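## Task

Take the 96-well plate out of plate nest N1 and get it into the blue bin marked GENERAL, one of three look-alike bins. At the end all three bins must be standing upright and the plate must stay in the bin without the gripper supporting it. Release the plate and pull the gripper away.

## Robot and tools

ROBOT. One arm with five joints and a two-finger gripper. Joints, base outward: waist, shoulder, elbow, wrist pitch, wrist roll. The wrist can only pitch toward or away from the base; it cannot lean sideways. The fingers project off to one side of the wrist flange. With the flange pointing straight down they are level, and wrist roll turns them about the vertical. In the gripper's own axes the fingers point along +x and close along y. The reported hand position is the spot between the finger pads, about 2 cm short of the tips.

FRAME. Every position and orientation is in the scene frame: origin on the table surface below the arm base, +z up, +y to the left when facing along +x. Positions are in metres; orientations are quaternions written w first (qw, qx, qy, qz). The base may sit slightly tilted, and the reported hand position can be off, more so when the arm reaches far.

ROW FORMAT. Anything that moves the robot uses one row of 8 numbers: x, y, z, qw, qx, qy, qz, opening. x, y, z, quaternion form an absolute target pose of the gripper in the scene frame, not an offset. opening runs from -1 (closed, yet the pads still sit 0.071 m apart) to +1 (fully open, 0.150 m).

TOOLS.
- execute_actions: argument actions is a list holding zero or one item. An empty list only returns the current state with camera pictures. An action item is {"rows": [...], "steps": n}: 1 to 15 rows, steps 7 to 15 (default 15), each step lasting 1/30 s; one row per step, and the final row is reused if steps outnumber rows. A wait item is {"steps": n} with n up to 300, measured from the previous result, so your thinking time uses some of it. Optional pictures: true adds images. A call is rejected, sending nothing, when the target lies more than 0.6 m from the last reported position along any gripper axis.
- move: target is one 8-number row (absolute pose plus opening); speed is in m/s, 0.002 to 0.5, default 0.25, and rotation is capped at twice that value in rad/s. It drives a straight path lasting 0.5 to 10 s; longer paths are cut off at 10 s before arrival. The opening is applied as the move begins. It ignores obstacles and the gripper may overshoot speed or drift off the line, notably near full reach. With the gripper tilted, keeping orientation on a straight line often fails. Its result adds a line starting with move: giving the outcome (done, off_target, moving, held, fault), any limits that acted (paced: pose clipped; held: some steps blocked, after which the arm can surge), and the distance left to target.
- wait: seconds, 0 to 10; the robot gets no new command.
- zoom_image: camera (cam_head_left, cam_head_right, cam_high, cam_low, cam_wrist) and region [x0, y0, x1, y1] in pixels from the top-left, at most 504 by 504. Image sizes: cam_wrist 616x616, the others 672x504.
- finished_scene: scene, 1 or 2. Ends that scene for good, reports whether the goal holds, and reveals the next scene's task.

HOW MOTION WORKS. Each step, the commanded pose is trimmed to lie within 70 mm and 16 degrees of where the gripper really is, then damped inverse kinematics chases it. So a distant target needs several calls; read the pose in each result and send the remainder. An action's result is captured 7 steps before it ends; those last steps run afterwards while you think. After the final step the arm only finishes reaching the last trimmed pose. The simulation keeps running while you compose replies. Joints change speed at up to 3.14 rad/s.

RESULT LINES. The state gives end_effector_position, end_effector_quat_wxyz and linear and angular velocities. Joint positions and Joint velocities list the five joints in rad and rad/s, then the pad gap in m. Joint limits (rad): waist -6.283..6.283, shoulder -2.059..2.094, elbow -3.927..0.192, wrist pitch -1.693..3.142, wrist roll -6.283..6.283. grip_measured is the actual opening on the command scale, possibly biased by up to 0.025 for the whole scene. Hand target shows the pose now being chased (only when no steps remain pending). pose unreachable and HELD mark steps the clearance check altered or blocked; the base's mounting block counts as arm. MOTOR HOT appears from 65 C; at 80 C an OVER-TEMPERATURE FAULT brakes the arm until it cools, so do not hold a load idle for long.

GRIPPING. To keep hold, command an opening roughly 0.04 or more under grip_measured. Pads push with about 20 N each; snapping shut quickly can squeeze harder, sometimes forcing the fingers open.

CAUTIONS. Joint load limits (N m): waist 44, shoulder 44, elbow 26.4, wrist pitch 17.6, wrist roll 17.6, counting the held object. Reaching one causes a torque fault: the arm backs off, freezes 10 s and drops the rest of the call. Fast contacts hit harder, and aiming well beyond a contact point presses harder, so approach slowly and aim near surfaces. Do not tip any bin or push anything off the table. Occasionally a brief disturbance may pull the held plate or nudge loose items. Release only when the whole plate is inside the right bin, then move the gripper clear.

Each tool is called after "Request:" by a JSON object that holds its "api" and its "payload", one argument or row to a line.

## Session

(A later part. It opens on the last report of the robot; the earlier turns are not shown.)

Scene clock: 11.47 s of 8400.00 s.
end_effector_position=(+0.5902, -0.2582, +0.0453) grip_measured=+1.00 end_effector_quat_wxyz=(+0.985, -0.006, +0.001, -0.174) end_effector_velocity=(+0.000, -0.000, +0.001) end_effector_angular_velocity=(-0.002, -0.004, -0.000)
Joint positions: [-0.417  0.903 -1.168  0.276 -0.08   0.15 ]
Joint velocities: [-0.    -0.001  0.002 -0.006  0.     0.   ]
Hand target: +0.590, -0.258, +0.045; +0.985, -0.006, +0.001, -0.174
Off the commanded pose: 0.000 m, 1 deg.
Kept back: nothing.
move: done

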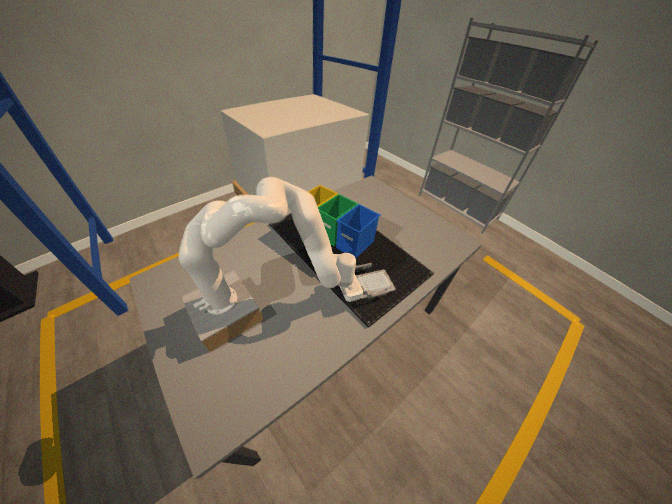

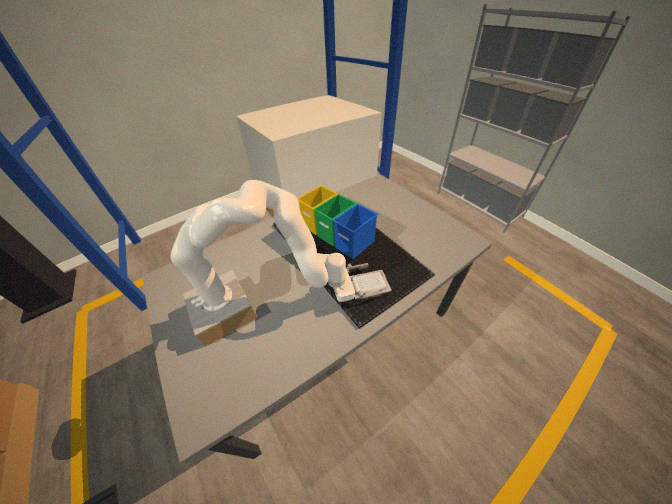

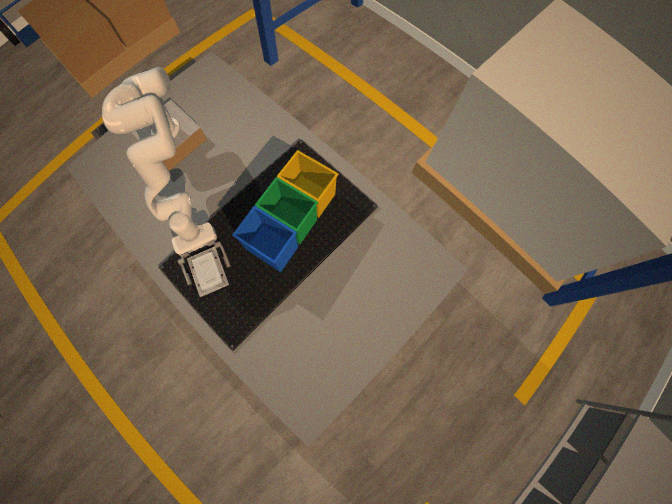

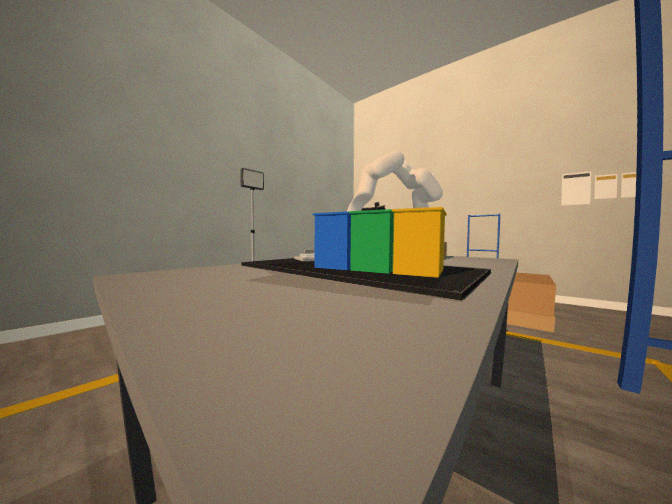

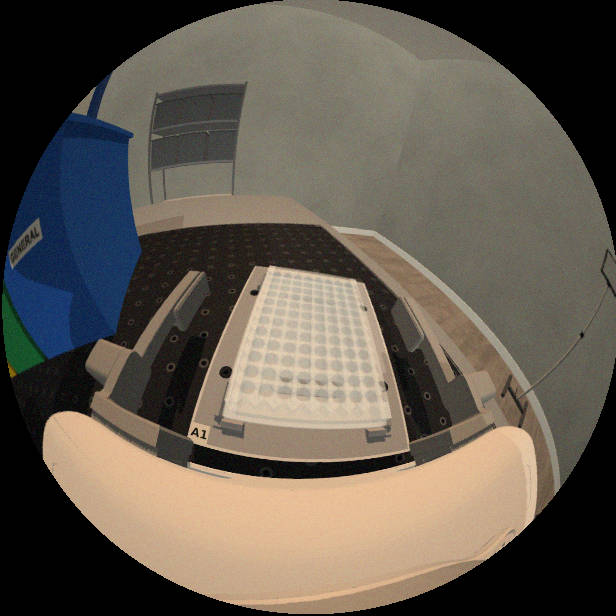

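Request:
{"api": "move", "payload": {
  "target": [0.595,-0.26,0.032,0.985,0,0,-0.174,1],
  "speed": 0.03
}}

Request:
{"api": "move", "payload": {
  "target": [0.595,-0.26,0.032,0.985,0,0,-0.174,-0.8],
  "speed": 0.03
}}

Request:
{"api": "move", "payload": {
  "target": [0.595,-0.26,0.1,0.985,0,0,-0.174,-0.8],
  "speed": 0.05
}}

Scene clock: 12.63 s of 8400.00 s.
end_effector_position=(+0.5949, -0.2600, +0.0321) grip_measured=+1.00 end_effector_quat_wxyz=(+0.985, -0.006, +0.001, -0.174) end_effector_velocity=(+0.002, -0.002, +0.001) end_effector_angular_velocity=(-0.002, -0.004, -0.001)
Joint positions: [-0.416  0.951 -1.212  0.272 -0.079  0.15 ]
Joint velocities: [-0.001  0.003 -0.008 -0.    -0.     0.   ]
Hand target: +0.595, -0.260, +0.032; +0.985, -0.006, +0.001, -0.174
Off the commanded pose: 0.000 m, 1 deg.
Kept back: nothing.
move: done

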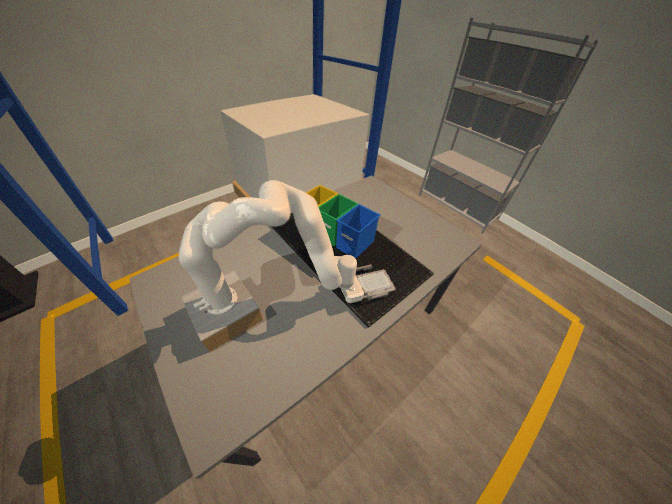

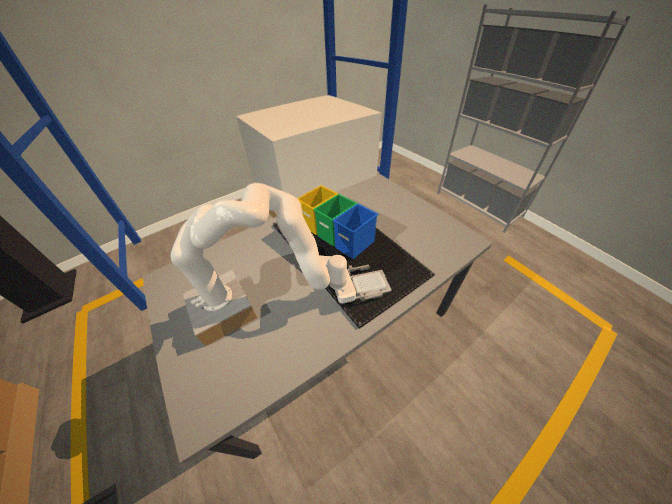

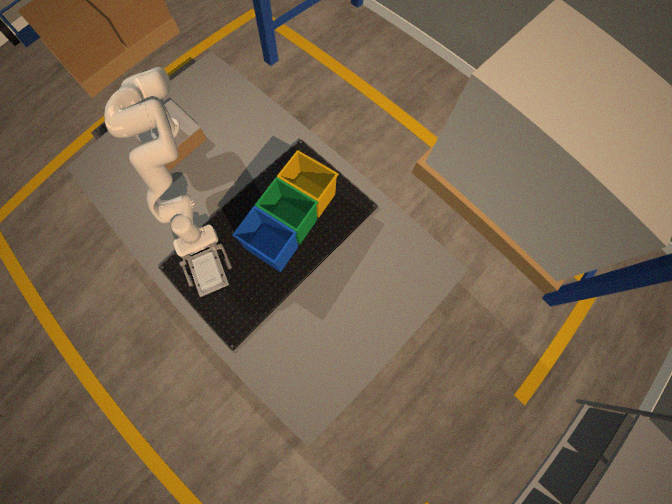

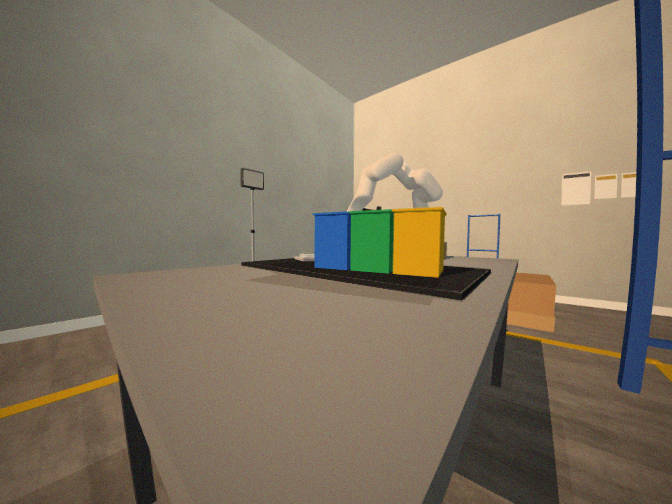

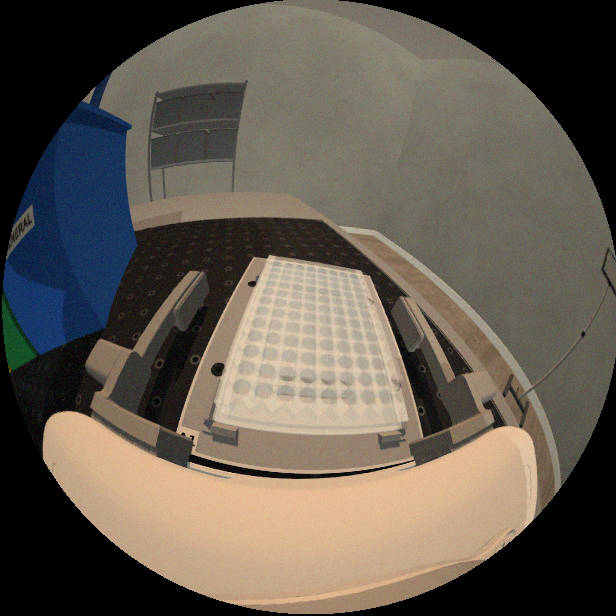

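Scene clock: 13.33 s of 8400.00 s.
end_effector_position=(+0.5936, -0.2644, +0.0324) grip_measured=+0.27 end_effector_quat_wxyz=(+0.984, -0.006, +0.001, -0.180) end_effector_velocity=(+0.000, +0.001, +0.000) end_effector_angular_velocity=(+0.000, +0.000, +0.001)
Joint positions: [-0.422  0.951 -1.214  0.272 -0.073  0.121]
Joint velocities: [ 0.001 -0.001  0.001 -0.     0.     0.   ]
Hand target: +0.595, -0.260, +0.032; +0.985, -0.006, +0.001, -0.174
Off the commanded pose: 0.005 m, 1 deg.
Kept back: nothing.
move: off_target

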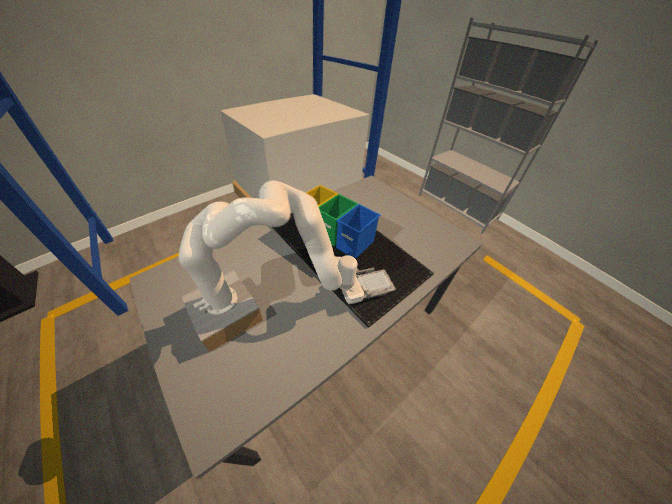

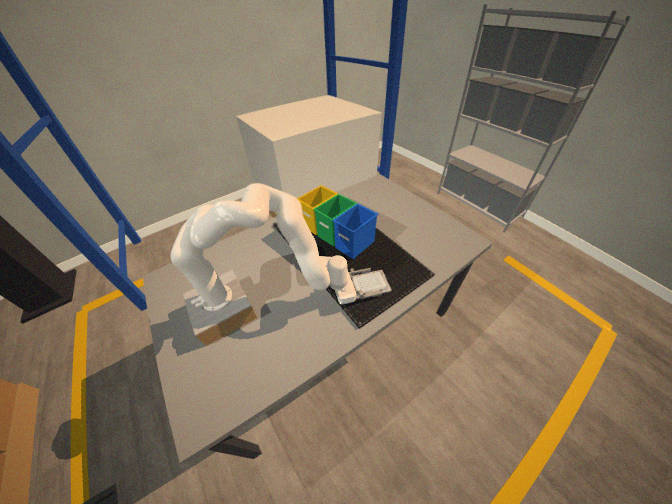

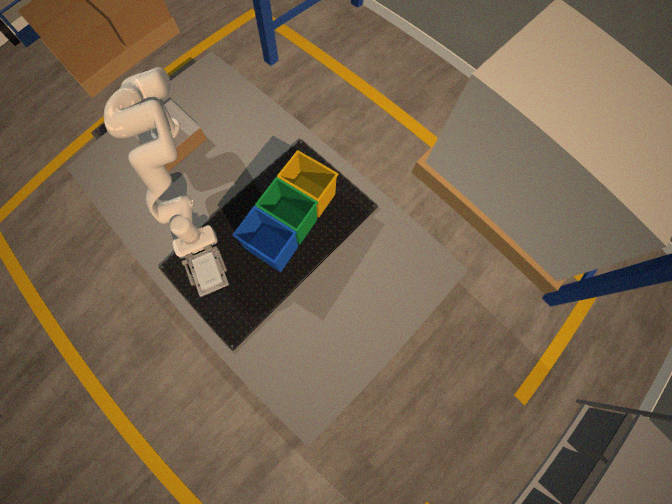

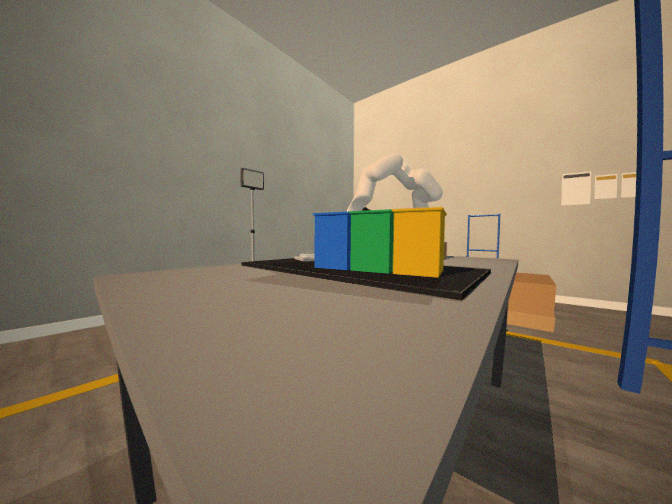

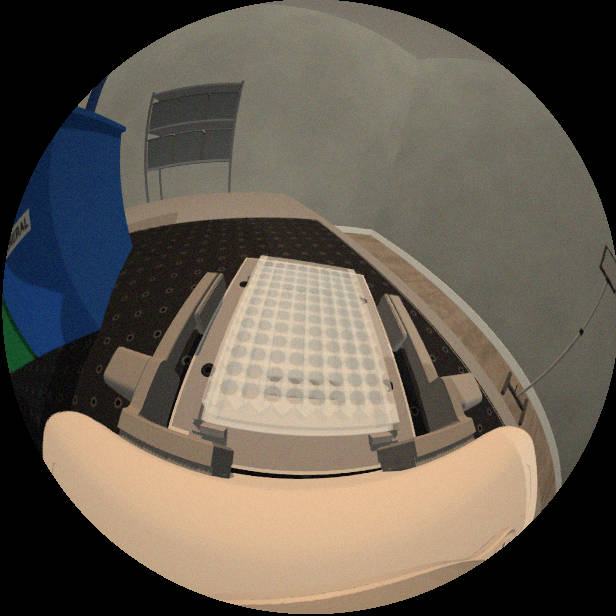

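Scene clock: 15.03 s of 8400.00 s.
end_effector_position=(+0.5949, -0.2600, +0.0997) grip_measured=-0.68 end_effector_quat_wxyz=(+0.985, -0.005, +0.002, -0.174) end_effector_velocity=(-0.002, +0.000, -0.001) end_effector_angular_velocity=(+0.002, +0.005, -0.001)
Joint positions: [-0.417  0.751 -1.112  0.373 -0.081  0.084]
Joint velocities: [-0.001 -0.002  0.004  0.004 -0.    -0.   ]
Hand target: +0.595, -0.260, +0.100; +0.985, -0.006, +0.001, -0.174
Off the commanded pose: 0.000 m, 1 deg.
Kept back: nothing.
move: done

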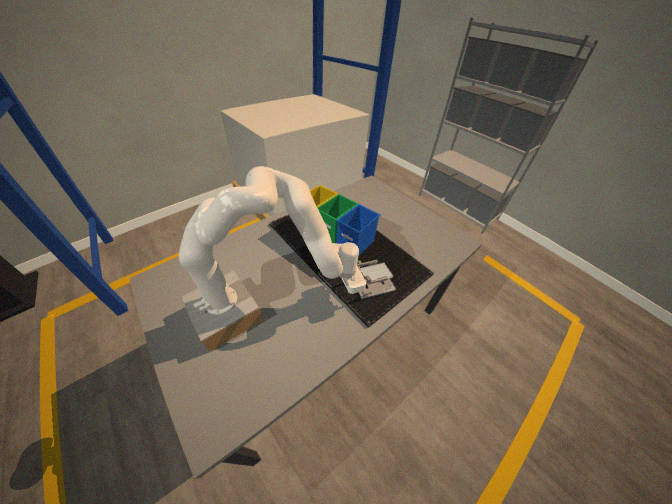

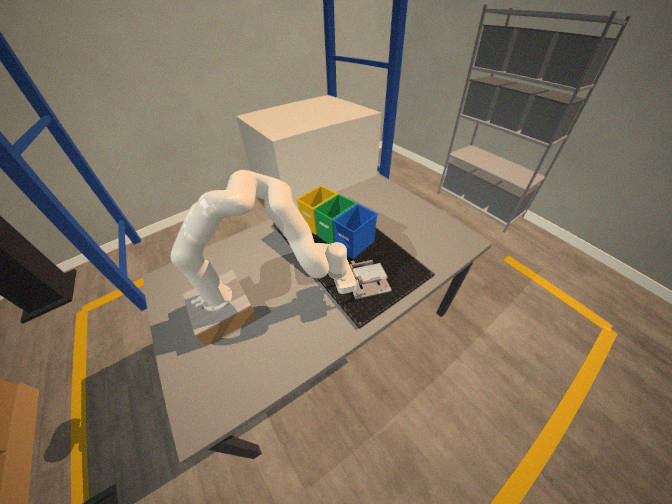

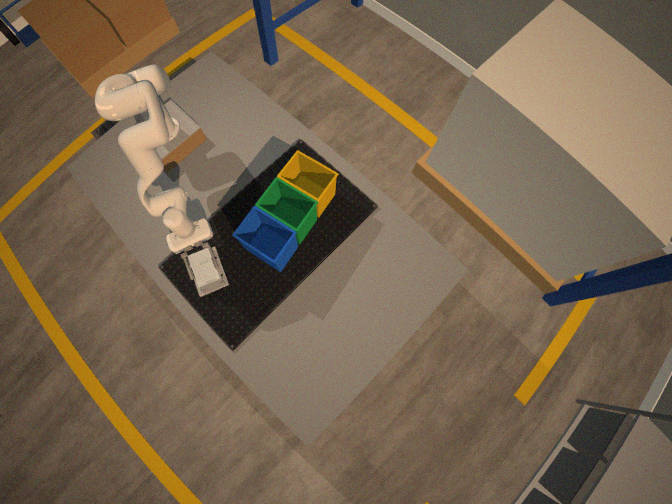

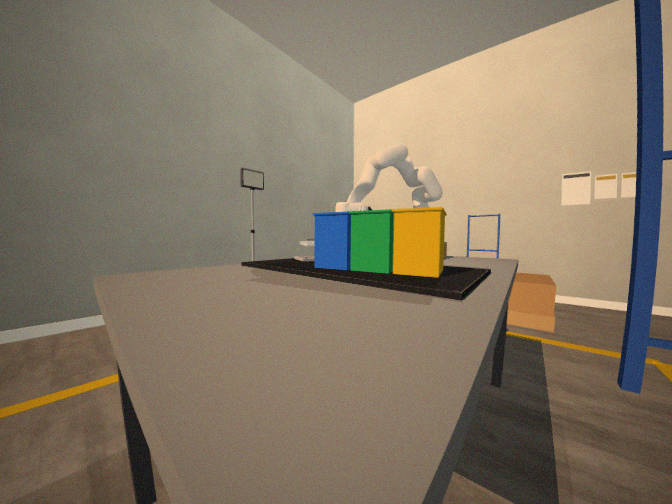

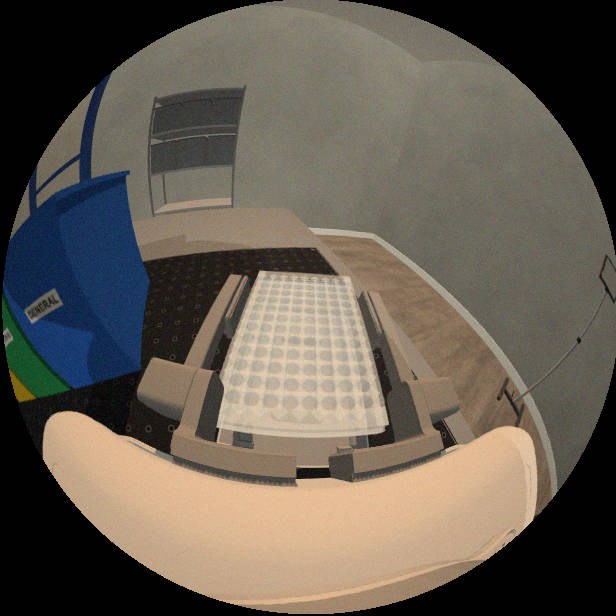

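Request:
{"api": "move", "payload": {
  "target": [0.56,-0.2,0.25,0.996,0,0,-0.087,-0.8],
  "speed": 0.15
}}

Request:
{"api": "move", "payload": {
  "target": [0.62,-0.05,0.25,1,0,0,0,-0.8],
  "speed": 0.15
}}

Request:
{"api": "zoom_image", "payload": {
  "camera": "cam_high",
  "region": [150,100,400,290]
}}

Scene clock: 17.90 s of 8400.00 s.
end_effector_position=(+0.5598, -0.2001, +0.2501) grip_measured=-0.68 end_effector_quat_wxyz=(+0.996, -0.005, +0.002, -0.087) end_effector_velocity=(+0.001, -0.001, +0.001) end_effector_angular_velocity=(-0.001, -0.003, -0.001)
Joint positions: [-0.39   0.225 -0.838  0.624 -0.229  0.084]
Joint velocities: [-0.001  0.    -0.002 -0.001  0.001  0.   ]
Hand target: +0.560, -0.200, +0.250; +0.996, -0.006, +0.002, -0.087
Off the commanded pose: 0.000 m, 1 deg.
Kept back: nothing.
move: done

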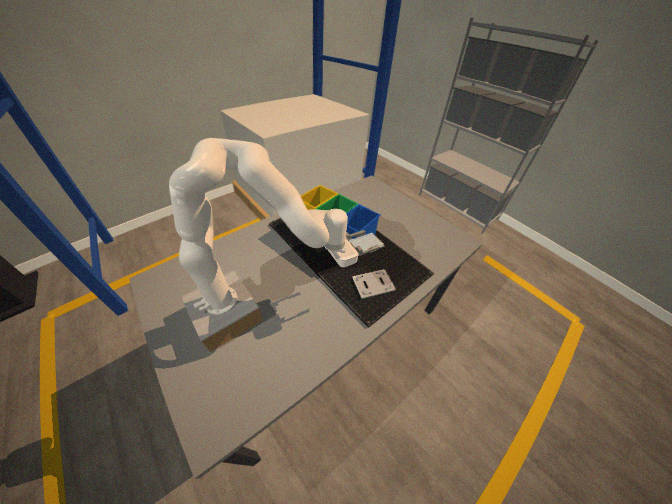

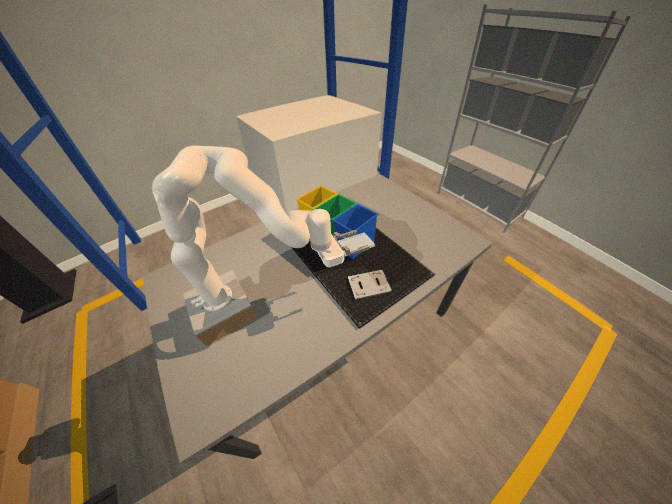

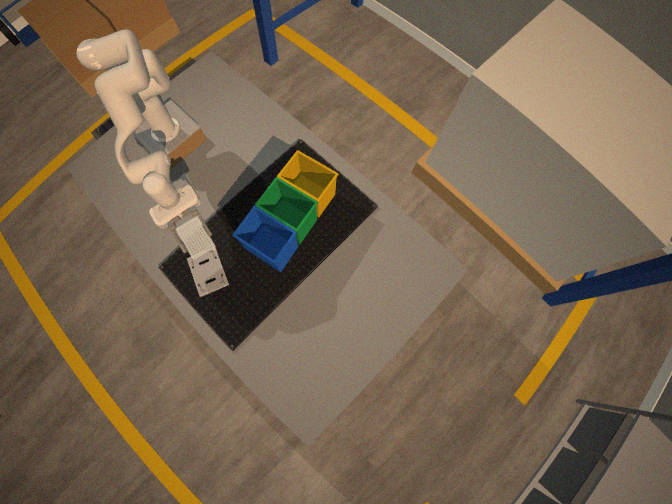

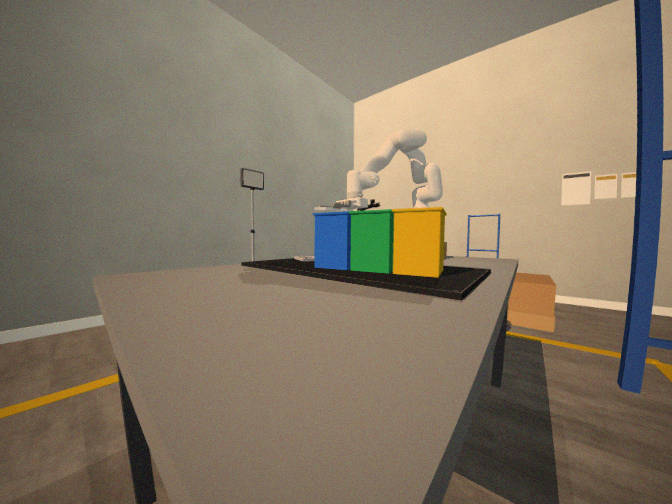

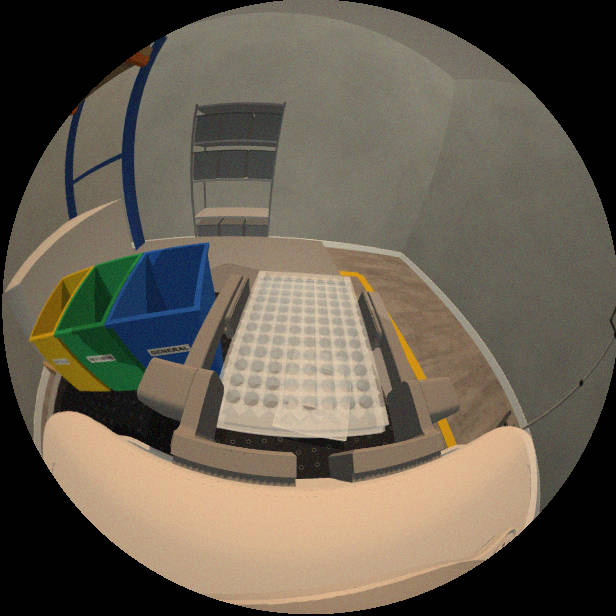

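Scene clock: 19.43 s of 8400.00 s.
end_effector_position=(+0.6196, -0.0500, +0.2499) grip_measured=-0.68 end_effector_quat_wxyz=(+1.000, -0.007, +0.001, -0.000) end_effector_velocity=(+0.001, +0.002, +0.000) end_effector_angular_velocity=(-0.000, -0.001, +0.002)
Joint positions: [-0.097  0.287 -0.932  0.652 -0.11   0.084]
Joint velocities: [ 0.003  0.002 -0.004  0.001  0.001  0.   ]
Hand target: +0.620, -0.050, +0.250; +1.000, -0.007, +0.001, +0.000
Off the commanded pose: 0.000 m, 1 deg.
Kept back: nothing.
move: done

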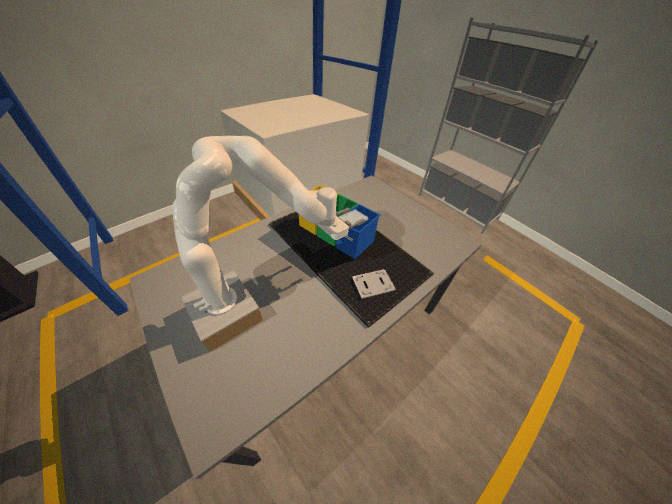

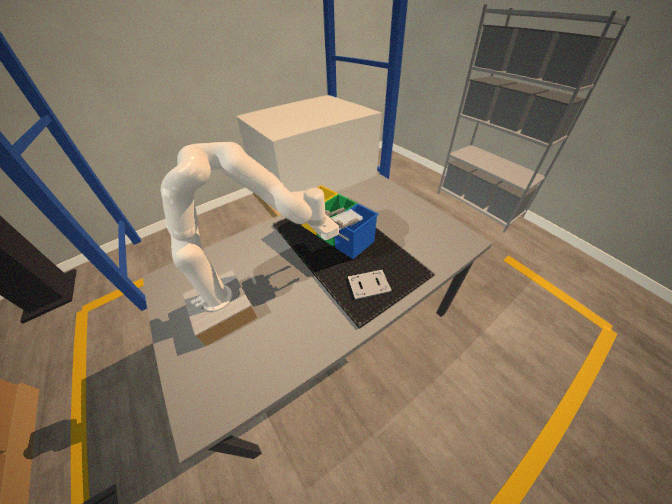

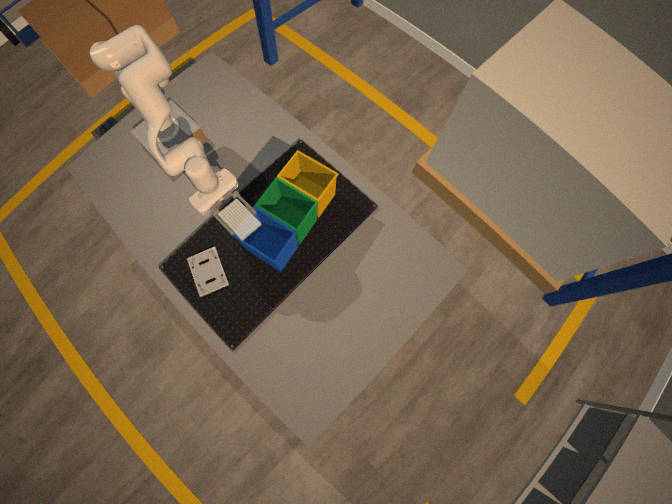

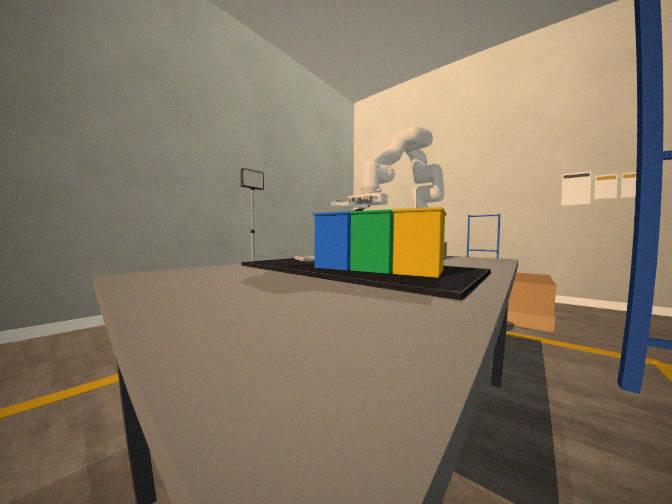

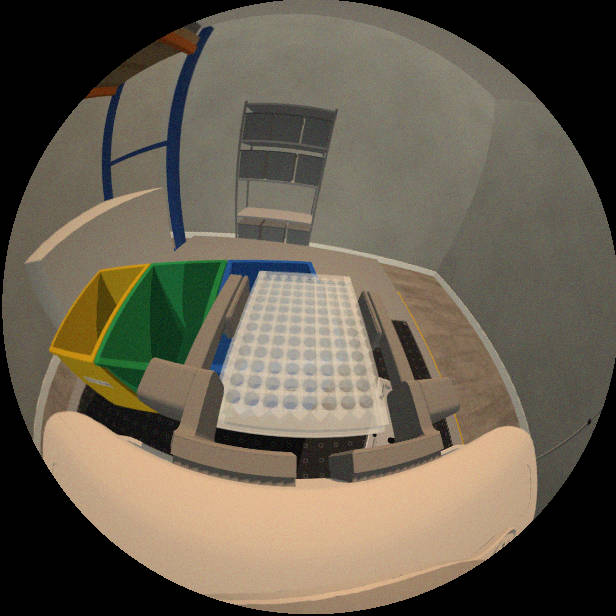

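Region (150, 100, 400, 290) of cam_high's 672x504 image, scaled by 2.016, with more detail than that image has; it fills the top 383 rows of this view, and the rest is white.

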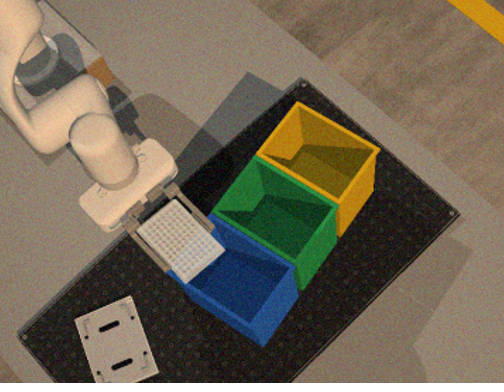

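Request:
{"api": "move", "payload": {
  "target": [0.64,-0.07,0.25,0.994,0,0,0.105,-0.8],
  "speed": 0.1
}}

Request:
{"api": "zoom_image", "payload": {
  "camera": "cam_high",
  "region": [150,100,400,290]
}}

Scene clock: 21.37 s of 8400.00 s.
end_effector_position=(+0.6399, -0.0699, +0.2500) grip_measured=-0.68 end_effector_quat_wxyz=(+0.994, -0.006, +0.002, +0.105) end_effector_velocity=(+0.000, -0.001, -0.000) end_effector_angular_velocity=(+0.000, +0.002, +0.006)
Joint positions: [-0.192  0.373 -1.063  0.698 -0.415  0.084]
Joint velocities: [-0.003  0.003 -0.006  0.005 -0.009  0.   ]
Hand target: +0.640, -0.070, +0.250; +0.994, -0.006, +0.002, +0.105
Off the commanded pose: 0.000 m, 1 deg.
Kept back: nothing.
move: done

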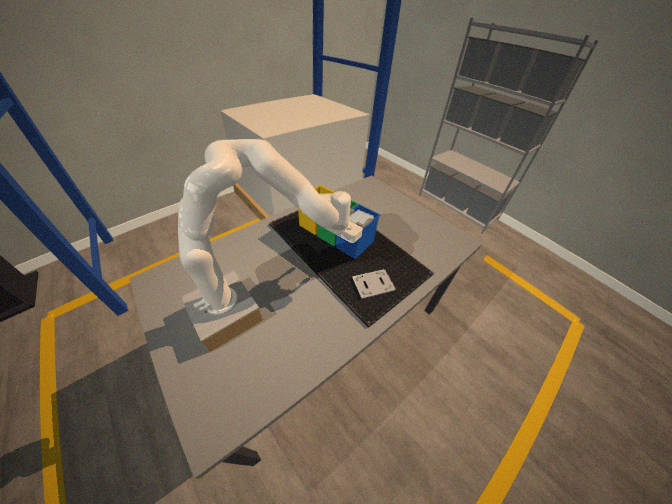

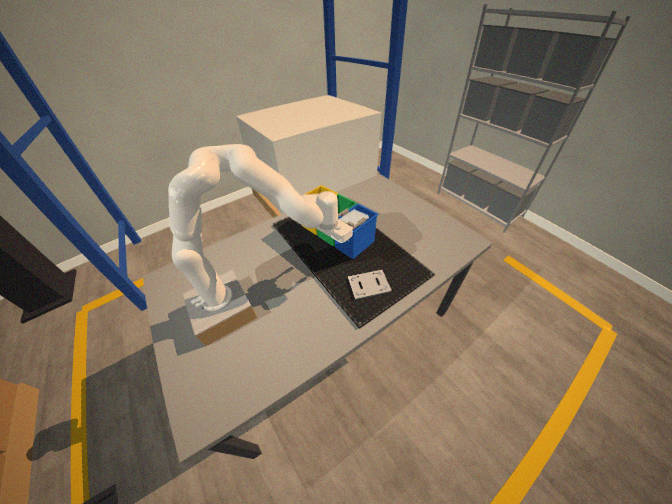

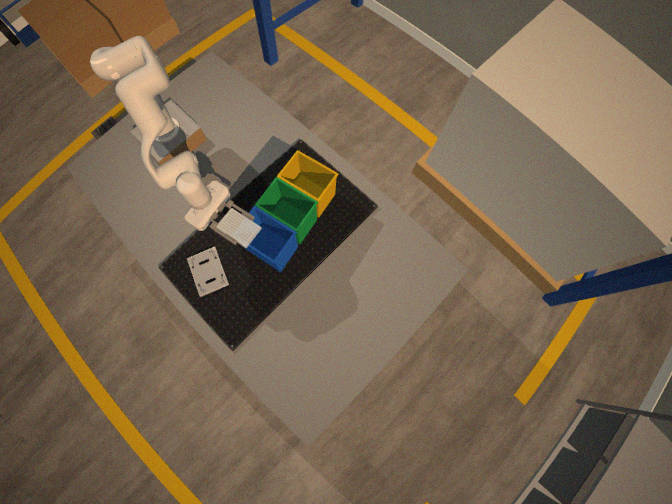

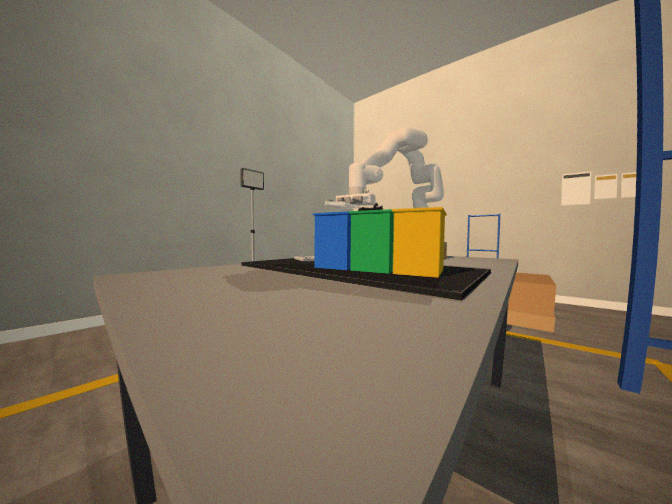

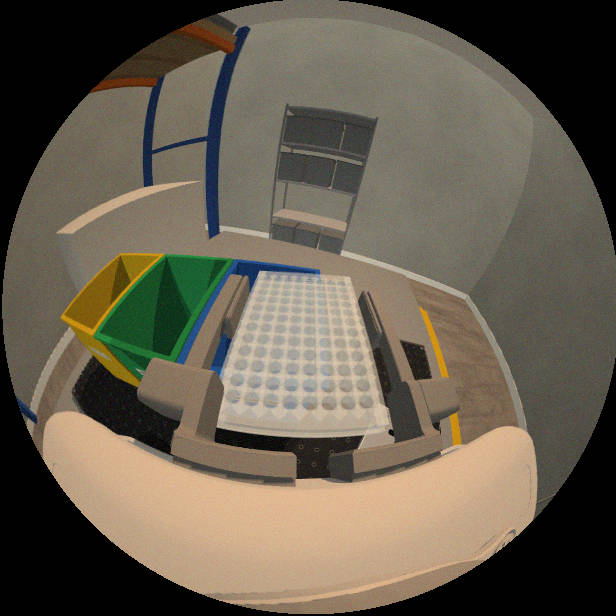

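Region (150, 100, 400, 290) of cam_high's 672x504 image, scaled by 2.016, with more detail than that image has; it fills the top 383 rows of this view, and the rest is white.

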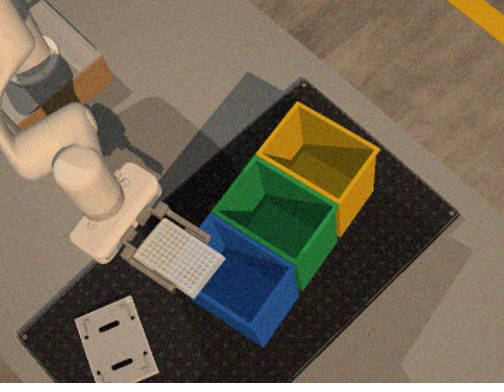

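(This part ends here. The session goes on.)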